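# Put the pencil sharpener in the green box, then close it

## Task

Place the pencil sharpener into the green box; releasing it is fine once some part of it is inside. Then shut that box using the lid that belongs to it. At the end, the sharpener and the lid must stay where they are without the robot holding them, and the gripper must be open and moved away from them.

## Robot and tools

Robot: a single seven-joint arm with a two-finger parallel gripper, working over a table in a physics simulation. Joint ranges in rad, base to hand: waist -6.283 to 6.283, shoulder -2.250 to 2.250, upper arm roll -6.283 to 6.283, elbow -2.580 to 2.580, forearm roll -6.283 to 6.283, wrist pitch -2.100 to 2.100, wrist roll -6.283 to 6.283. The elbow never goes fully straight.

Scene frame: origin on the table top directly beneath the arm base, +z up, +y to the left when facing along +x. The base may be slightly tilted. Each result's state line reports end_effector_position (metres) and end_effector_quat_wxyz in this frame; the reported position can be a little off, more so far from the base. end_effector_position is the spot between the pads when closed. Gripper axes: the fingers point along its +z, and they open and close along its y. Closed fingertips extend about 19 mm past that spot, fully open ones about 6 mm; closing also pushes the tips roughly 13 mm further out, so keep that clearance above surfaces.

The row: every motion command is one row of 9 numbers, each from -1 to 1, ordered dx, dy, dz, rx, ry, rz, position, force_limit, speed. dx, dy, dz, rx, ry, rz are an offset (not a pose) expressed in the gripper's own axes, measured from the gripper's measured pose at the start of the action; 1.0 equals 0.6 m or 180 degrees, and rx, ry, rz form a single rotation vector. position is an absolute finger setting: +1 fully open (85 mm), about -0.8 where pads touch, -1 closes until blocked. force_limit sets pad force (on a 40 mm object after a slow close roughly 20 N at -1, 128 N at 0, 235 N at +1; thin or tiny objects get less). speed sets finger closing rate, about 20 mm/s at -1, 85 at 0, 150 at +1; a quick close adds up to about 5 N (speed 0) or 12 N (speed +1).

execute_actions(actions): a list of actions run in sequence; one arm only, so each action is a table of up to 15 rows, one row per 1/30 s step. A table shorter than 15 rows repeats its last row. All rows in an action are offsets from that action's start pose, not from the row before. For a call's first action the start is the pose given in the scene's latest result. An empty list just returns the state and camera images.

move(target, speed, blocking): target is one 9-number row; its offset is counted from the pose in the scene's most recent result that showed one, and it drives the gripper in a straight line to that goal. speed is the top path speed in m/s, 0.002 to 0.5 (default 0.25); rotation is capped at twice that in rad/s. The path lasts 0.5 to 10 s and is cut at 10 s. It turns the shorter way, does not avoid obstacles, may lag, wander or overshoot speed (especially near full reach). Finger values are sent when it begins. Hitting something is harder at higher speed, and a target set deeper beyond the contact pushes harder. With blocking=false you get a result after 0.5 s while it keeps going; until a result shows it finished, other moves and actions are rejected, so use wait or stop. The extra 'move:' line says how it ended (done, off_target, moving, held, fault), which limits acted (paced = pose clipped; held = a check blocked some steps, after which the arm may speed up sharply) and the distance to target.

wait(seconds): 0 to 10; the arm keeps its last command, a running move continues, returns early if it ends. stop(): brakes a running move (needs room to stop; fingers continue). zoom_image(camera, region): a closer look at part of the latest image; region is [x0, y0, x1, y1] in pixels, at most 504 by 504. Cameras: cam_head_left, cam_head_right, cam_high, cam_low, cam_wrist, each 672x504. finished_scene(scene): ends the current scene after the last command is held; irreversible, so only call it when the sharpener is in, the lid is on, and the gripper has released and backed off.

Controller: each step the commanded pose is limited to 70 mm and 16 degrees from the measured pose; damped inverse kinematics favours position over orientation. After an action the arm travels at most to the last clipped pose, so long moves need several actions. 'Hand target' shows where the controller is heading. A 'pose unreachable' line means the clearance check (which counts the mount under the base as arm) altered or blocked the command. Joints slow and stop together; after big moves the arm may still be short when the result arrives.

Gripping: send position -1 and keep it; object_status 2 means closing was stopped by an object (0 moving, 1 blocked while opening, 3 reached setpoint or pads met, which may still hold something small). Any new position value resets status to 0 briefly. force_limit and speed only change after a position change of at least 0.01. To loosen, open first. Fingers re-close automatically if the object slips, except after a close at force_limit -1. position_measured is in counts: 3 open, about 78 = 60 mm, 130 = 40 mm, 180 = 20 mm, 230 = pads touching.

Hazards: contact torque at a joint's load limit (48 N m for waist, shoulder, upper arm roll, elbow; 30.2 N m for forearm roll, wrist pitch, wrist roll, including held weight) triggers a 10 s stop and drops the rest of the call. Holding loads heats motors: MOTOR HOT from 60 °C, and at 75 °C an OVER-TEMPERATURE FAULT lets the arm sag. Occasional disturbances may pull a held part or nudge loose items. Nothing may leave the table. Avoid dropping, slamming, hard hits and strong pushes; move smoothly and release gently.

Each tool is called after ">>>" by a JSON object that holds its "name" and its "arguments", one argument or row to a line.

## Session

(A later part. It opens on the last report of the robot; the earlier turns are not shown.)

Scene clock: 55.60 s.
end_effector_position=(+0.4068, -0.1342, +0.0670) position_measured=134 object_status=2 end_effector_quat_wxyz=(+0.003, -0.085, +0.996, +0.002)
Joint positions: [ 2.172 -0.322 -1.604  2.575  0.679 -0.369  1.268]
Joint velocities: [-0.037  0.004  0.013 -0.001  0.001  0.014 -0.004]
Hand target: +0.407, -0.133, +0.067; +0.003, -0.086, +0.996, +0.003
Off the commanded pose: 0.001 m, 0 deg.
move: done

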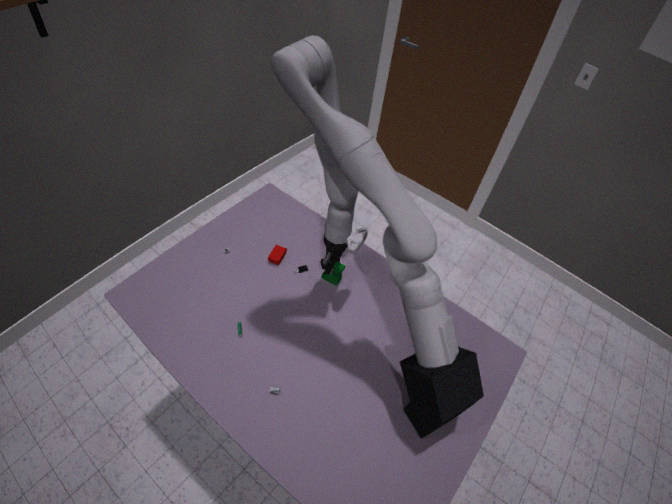

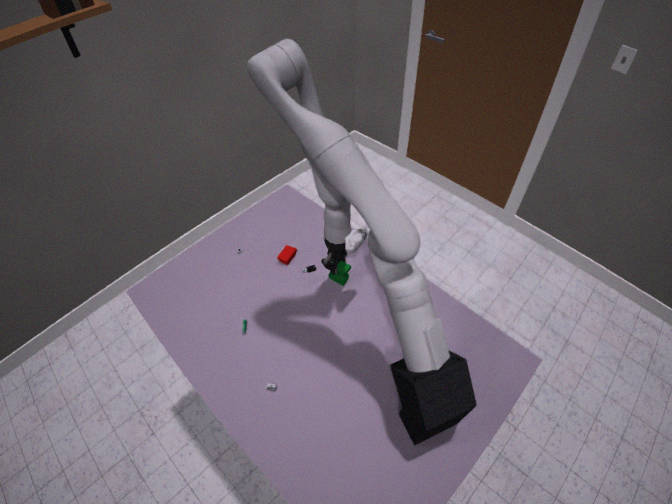

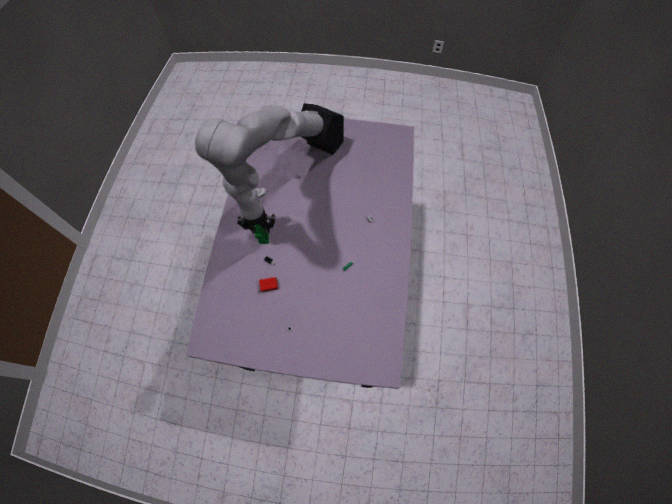

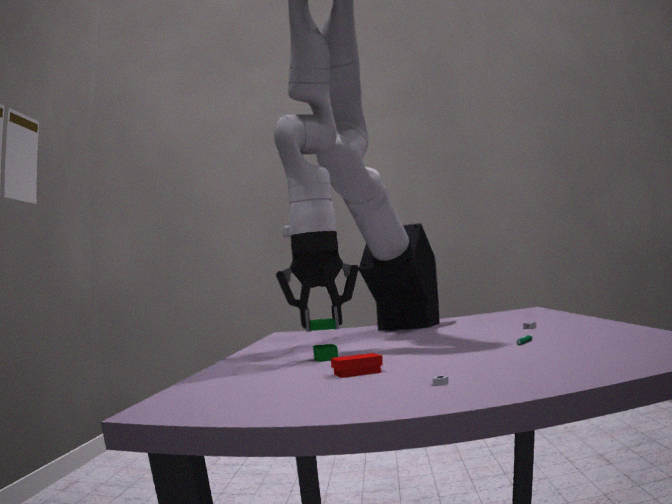

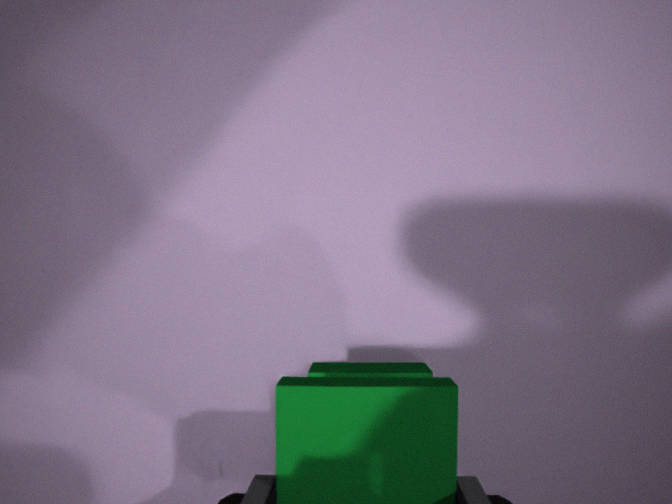

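>>> {"name": "move", "arguments": {
  "target": [-0.083,0.188,0,0,0,0,-1,-0.6,-0.5],
  "speed": 0.08
}}

>>> {"name": "move", "arguments": {
  "target": [0,0,0.08,0,0,0,-1,-0.6,-0.5],
  "speed": 0.03
}}

>>> {"name": "execute_actions", "arguments": {
  "actions": [
    [[0,0,0,0,0,0,0.3,0,0]],
    [[0,0,0,0,0,0,0.3,0,0]]
  ]
}}

>>> {"name": "move", "arguments": {
  "target": [0,0,-0.25,0,0,0,0,0,0],
  "speed": 0.1
}}

Scene clock: 64.03 s.
end_effector_position=(+0.4363, -0.0143, +0.0678) position_measured=134 object_status=2 end_effector_quat_wxyz=(+0.003, -0.085, +0.996, +0.003)
Joint positions: [ 1.851 -0.559 -1.752  2.473  0.431 -0.164  1.004]
Joint velocities: [-0.004 -0.005  0.001 -0.002 -0.002  0.003 -0.001]
Hand target: +0.436, -0.014, +0.068; +0.003, -0.085, +0.996, +0.003
Off the commanded pose: 0.001 m, 0 deg.
move: done

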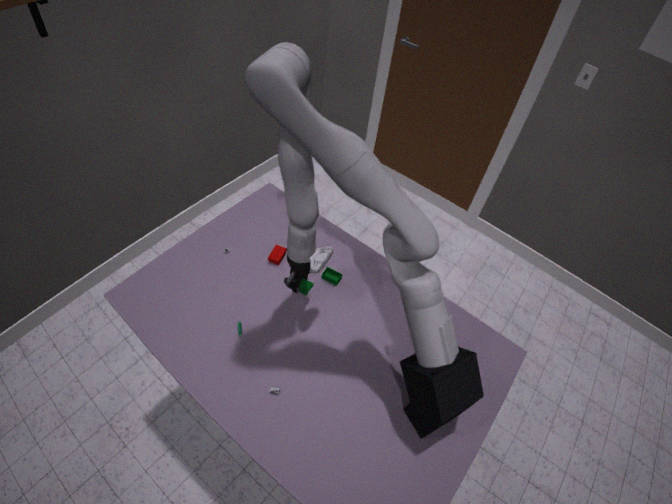

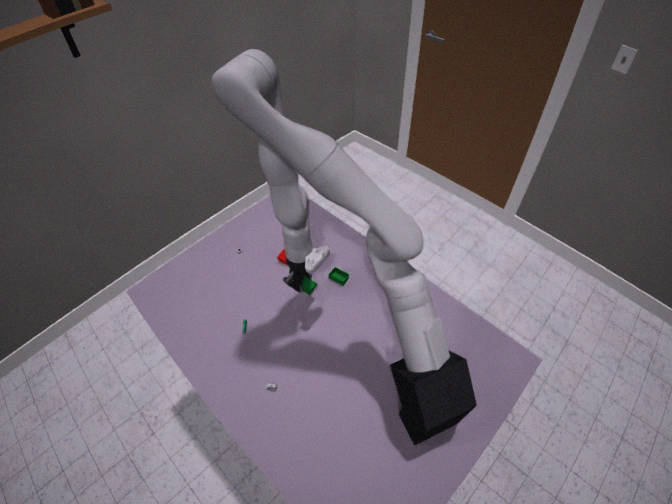

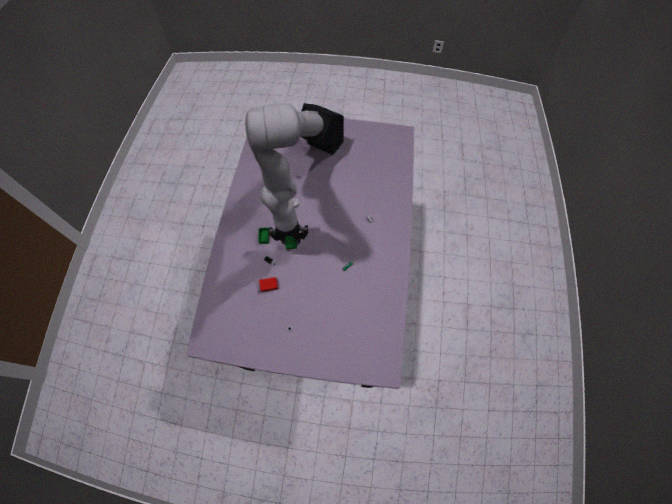

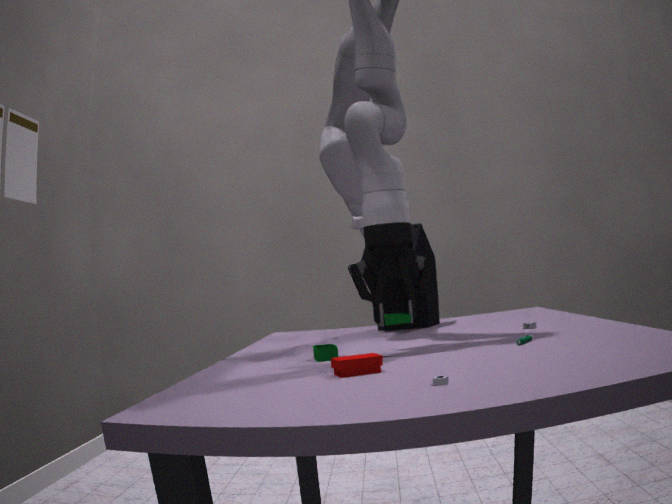

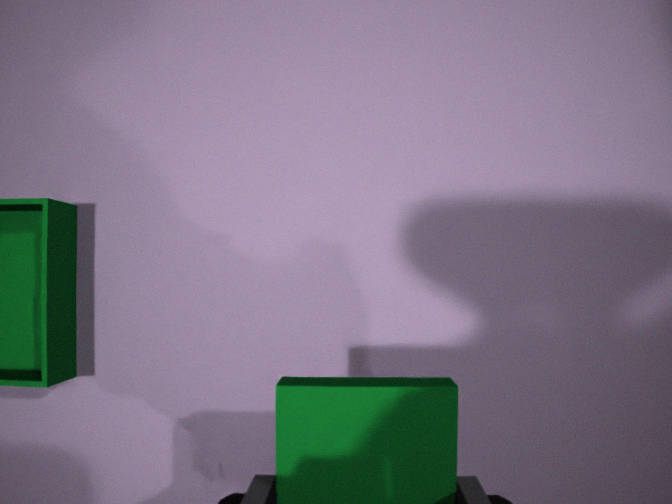

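Scene clock: 65.90 s.
end_effector_position=(+0.4369, -0.0137, +0.0202) position_measured=134 object_status=2 end_effector_quat_wxyz=(+0.003, -0.085, +0.996, +0.003)
Joint positions: [ 2.125 -0.672 -1.931  2.451  0.437 -0.344  0.992]
Joint velocities: [ 0.011 -0.004 -0.002 -0.     0.001 -0.002 -0.002]
Hand target: +0.437, -0.014, +0.020; +0.003, -0.085, +0.996, +0.002
Off the commanded pose: 0.001 m, 0 deg.
move: done

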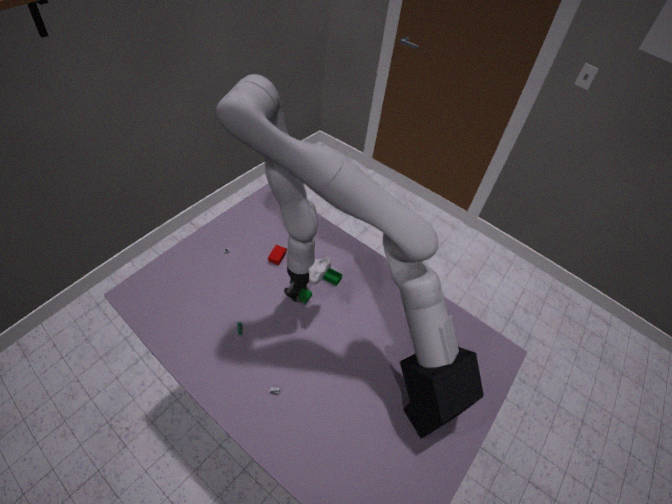

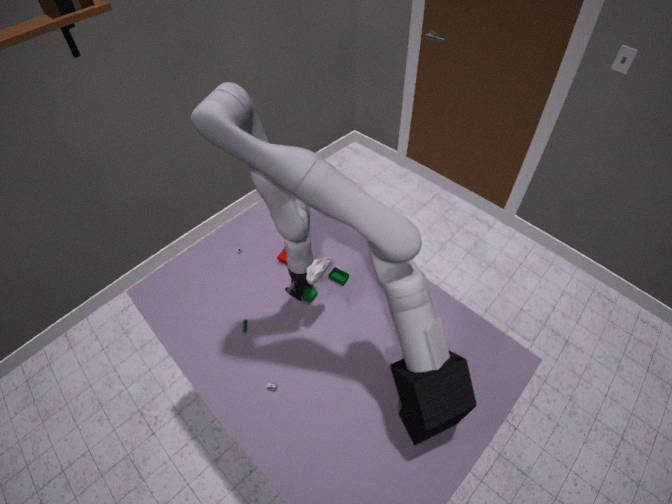

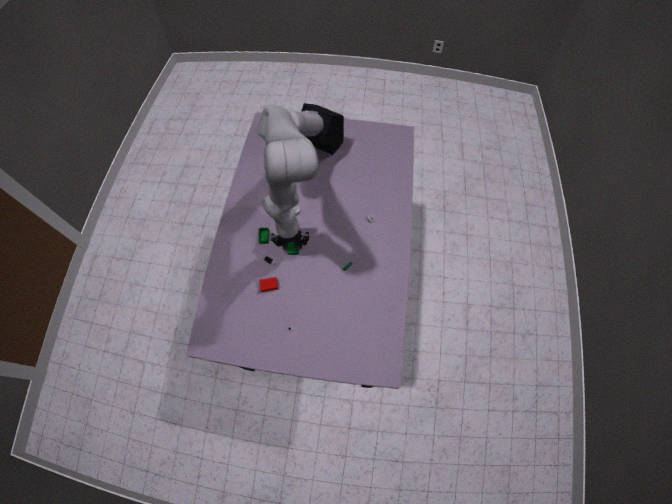

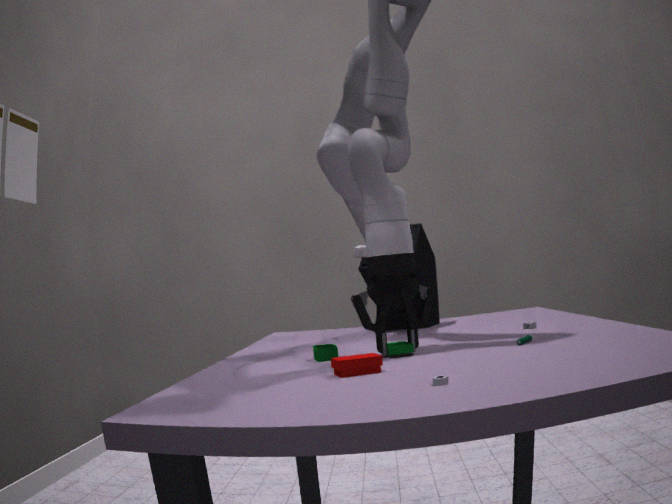

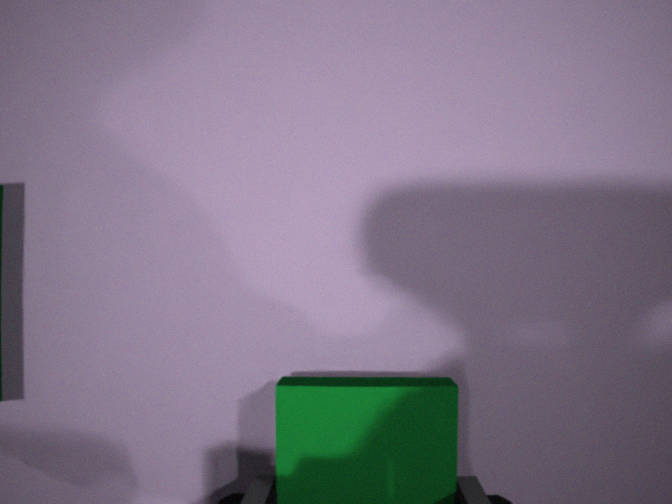

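Scene clock: 66.90 s.
end_effector_position=(+0.4369, -0.0137, +0.0202) position_measured=91 object_status=3 end_effector_quat_wxyz=(+0.003, -0.085, +0.996, +0.003)
Joint positions: [ 2.125 -0.672 -1.931  2.451  0.437 -0.344  0.992]
Joint velocities: [-0.     0.     0.001 -0.    -0.001  0.001  0.002]
Hand target: +0.437, -0.014, +0.020; +0.003, -0.085, +0.996, +0.003
Off the commanded pose: 0.000 m, 0 deg.

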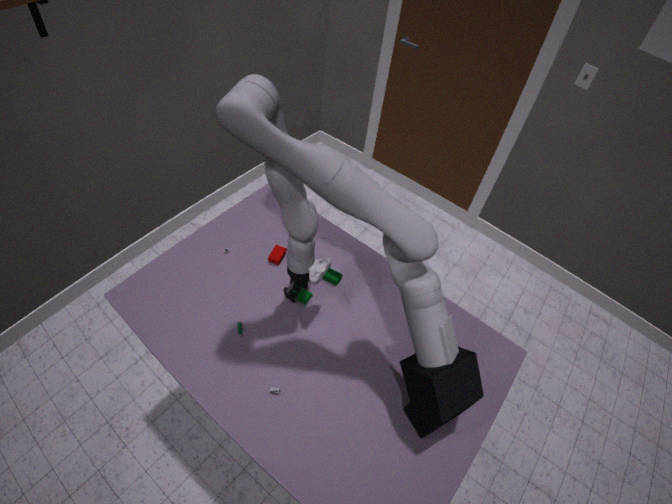

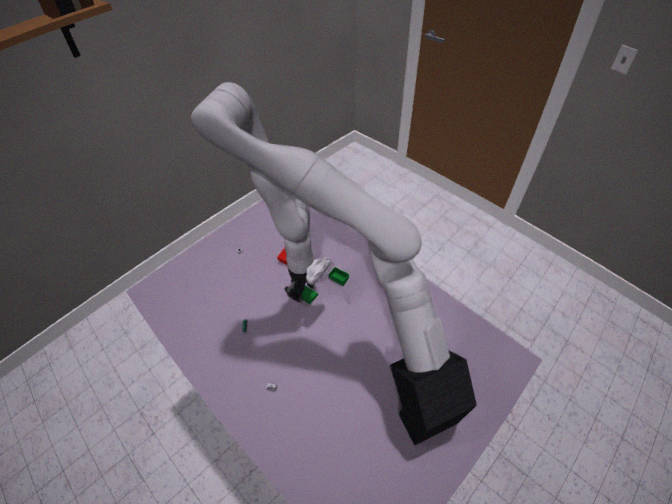

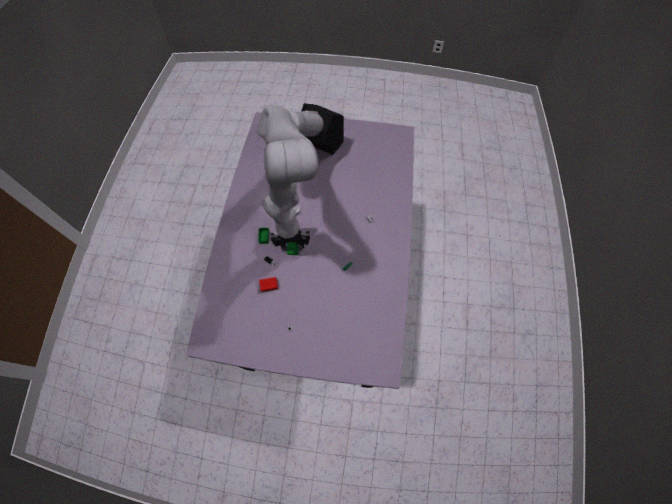

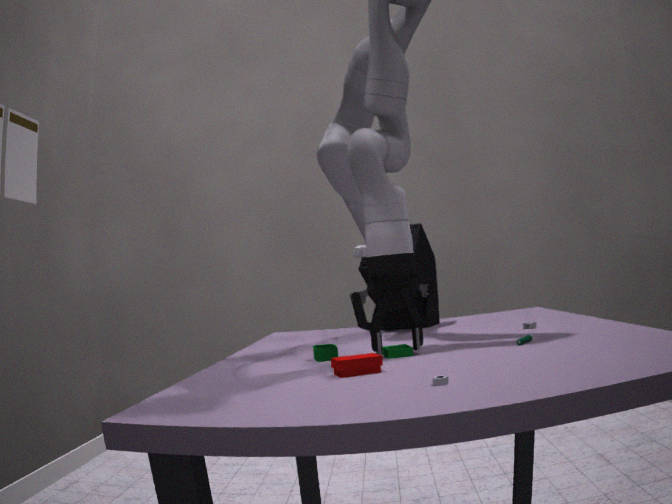

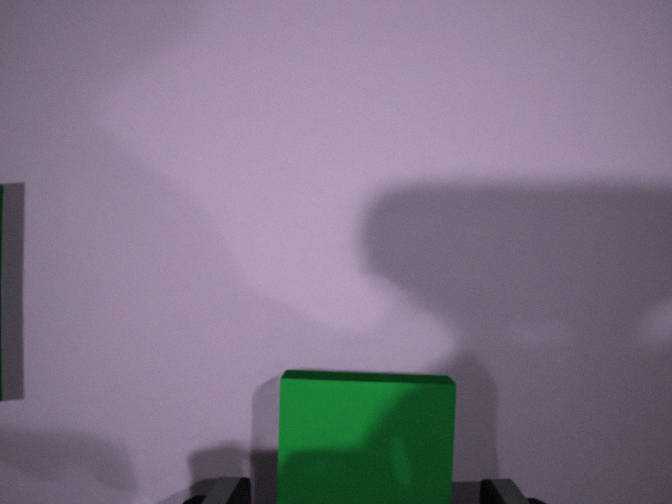

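Scene clock: 69.13 s.
end_effector_position=(+0.4354, -0.0144, +0.1696) position_measured=128 object_status=3 end_effector_quat_wxyz=(+0.001, -0.085, +0.996, +0.004)
Joint positions: [ 0.997 -0.485 -1.161  2.429  0.365  0.325  1.019]
Joint velocities: [-0.011  0.002  0.    -0.001 -0.003 -0.001  0.002]
Hand target: +0.435, -0.014, +0.170; +0.002, -0.085, +0.996, +0.004
Off the commanded pose: 0.001 m, 0 deg.
move: done

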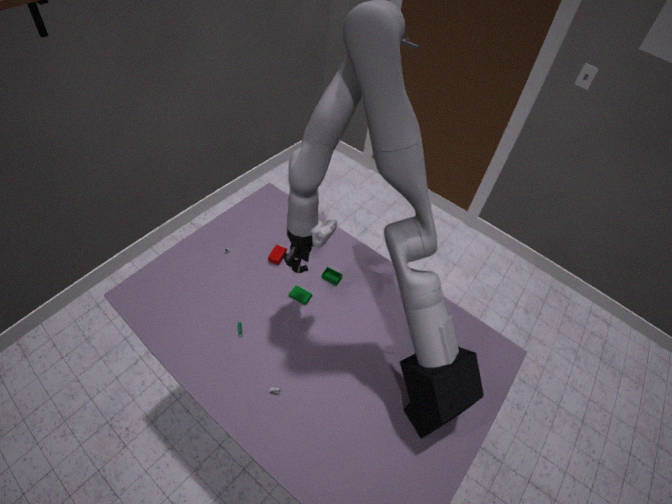

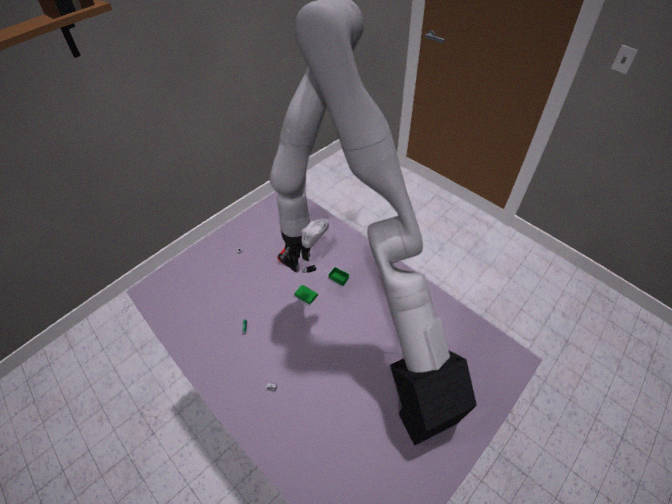

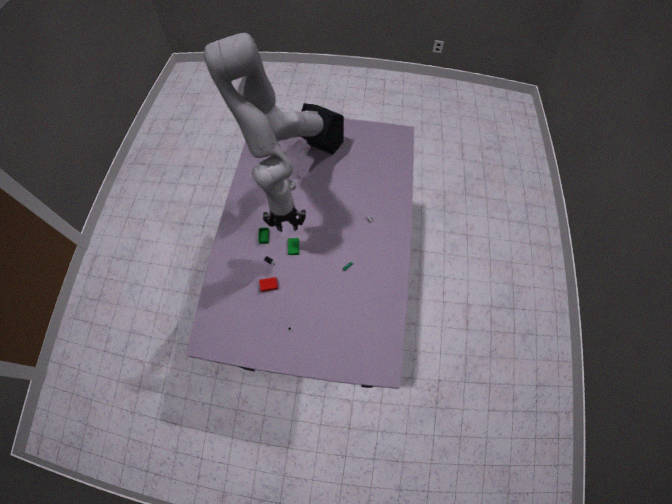

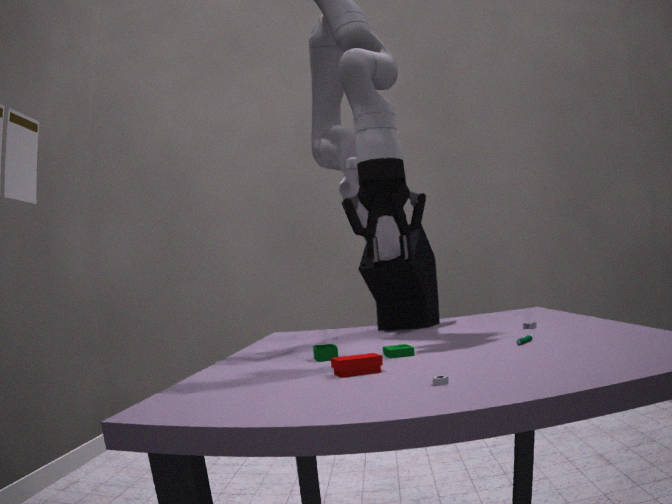

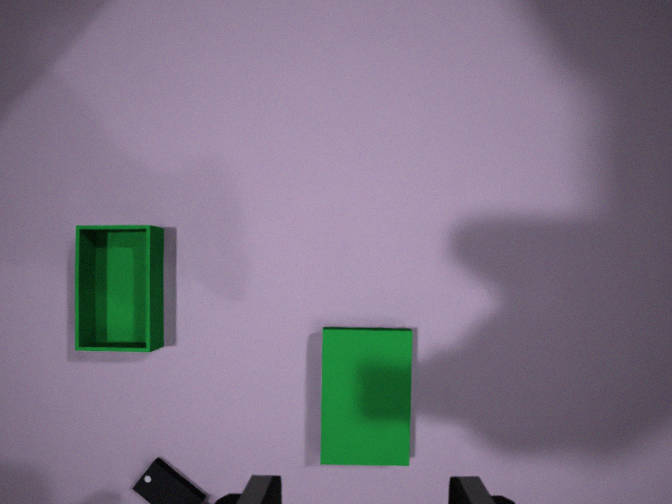

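>>> {"name": "move", "arguments": {
  "target": [0.07,0.44,0,0,0,0,0,0,0],
  "speed": 0.1
}}

Scene clock: 79.70 s.
end_effector_position=(+0.3485, +0.2386, +0.1716) position_measured=128 object_status=3 end_effector_quat_wxyz=(+0.002, -0.085, +0.996, +0.004)
Joint positions: [ 1.242 -0.939 -1.98   2.112 -0.04   0.487  0.644]
Joint velocities: [ 0.002 -0.006 -0.001 -0.004 -0.     0.002 -0.003]
Hand target: +0.349, +0.239, +0.171; +0.002, -0.085, +0.996, +0.004
Off the commanded pose: 0.001 m, 0 deg.
move: done

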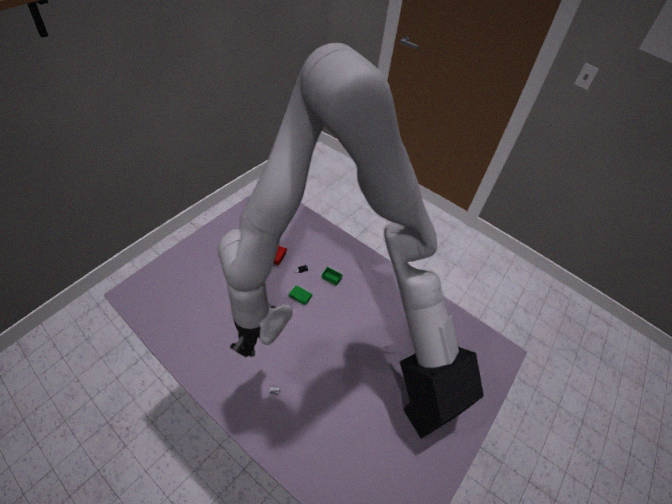

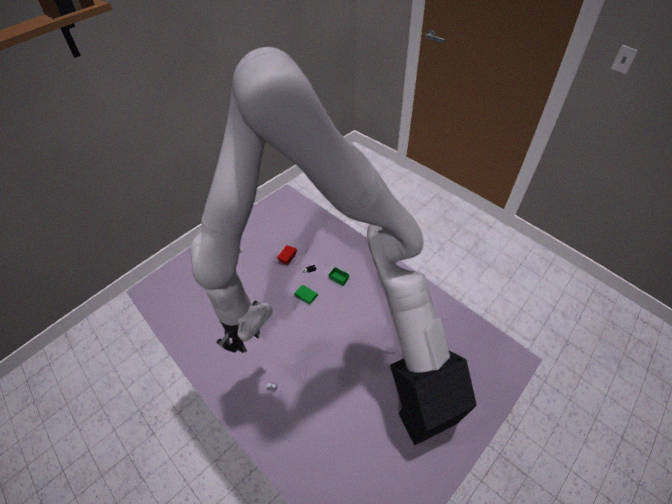

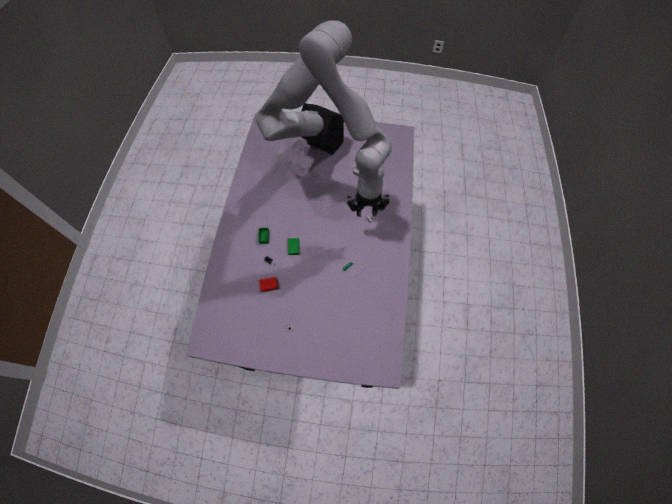

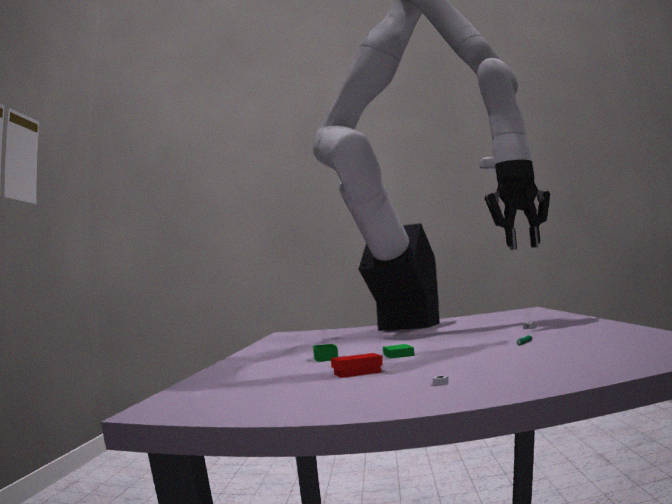

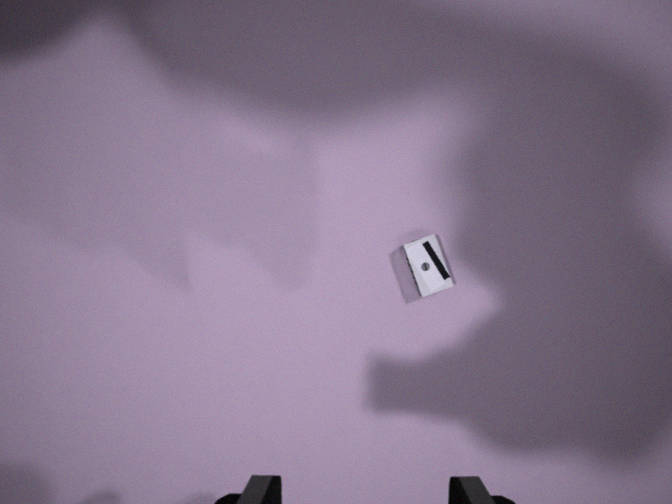

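>>> {"name": "move", "arguments": {
  "target": [0.103,0.05,0.15,0,0,-0.122,0,0,0],
  "speed": 0.08
}}

Scene clock: 85.93 s.
end_effector_position=(+0.2831, +0.2583, +0.0818) position_measured=128 object_status=3 end_effector_quat_wxyz=(+0.003, -0.273, +0.962, +0.004)
Joint positions: [ 1.413 -1.144 -2.234  2.169  0.026  0.195  0.775]
Joint velocities: [ 0.003 -0.005 -0.     0.001 -0.001 -0.001 -0.001]
Hand target: +0.283, +0.258, +0.082; +0.003, -0.273, +0.962, +0.004
Off the commanded pose: 0.001 m, 0 deg.
move: done

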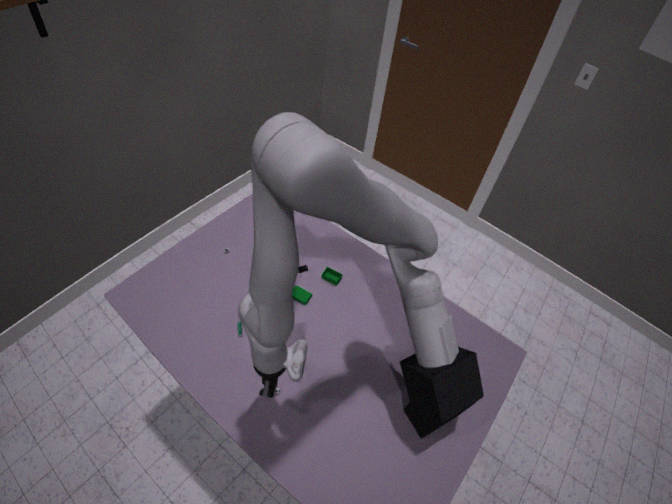

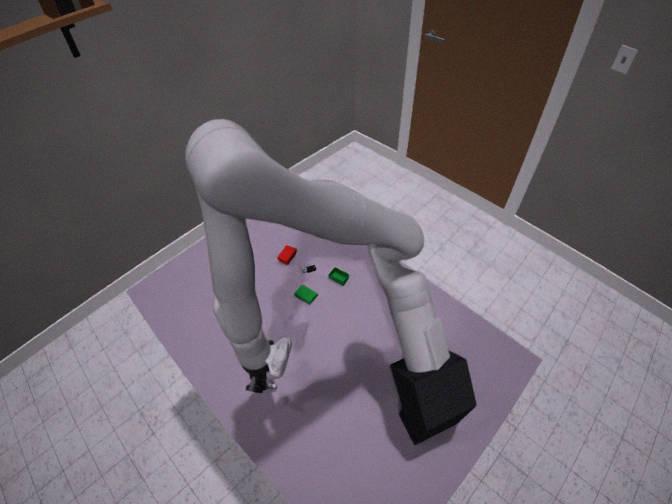

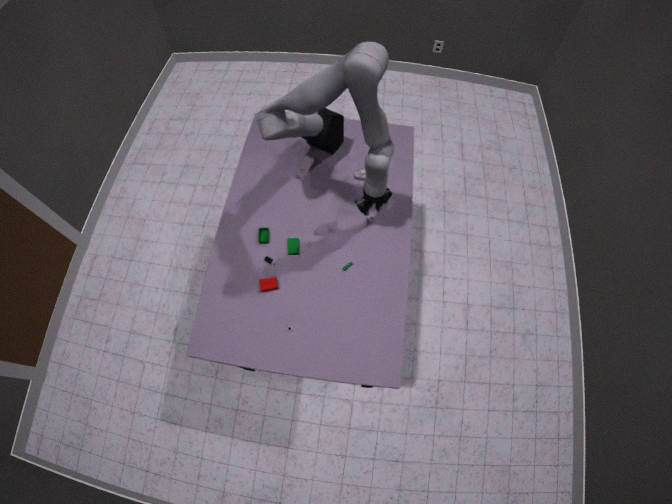

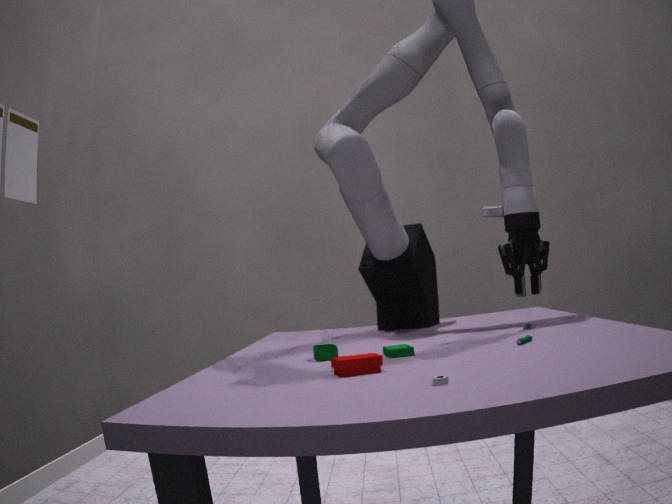

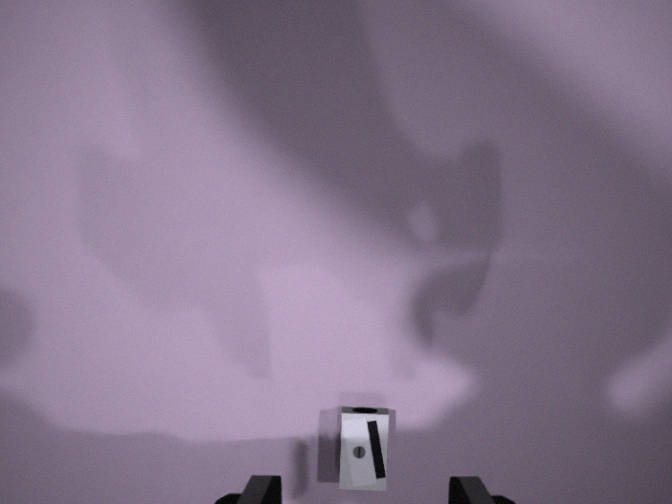

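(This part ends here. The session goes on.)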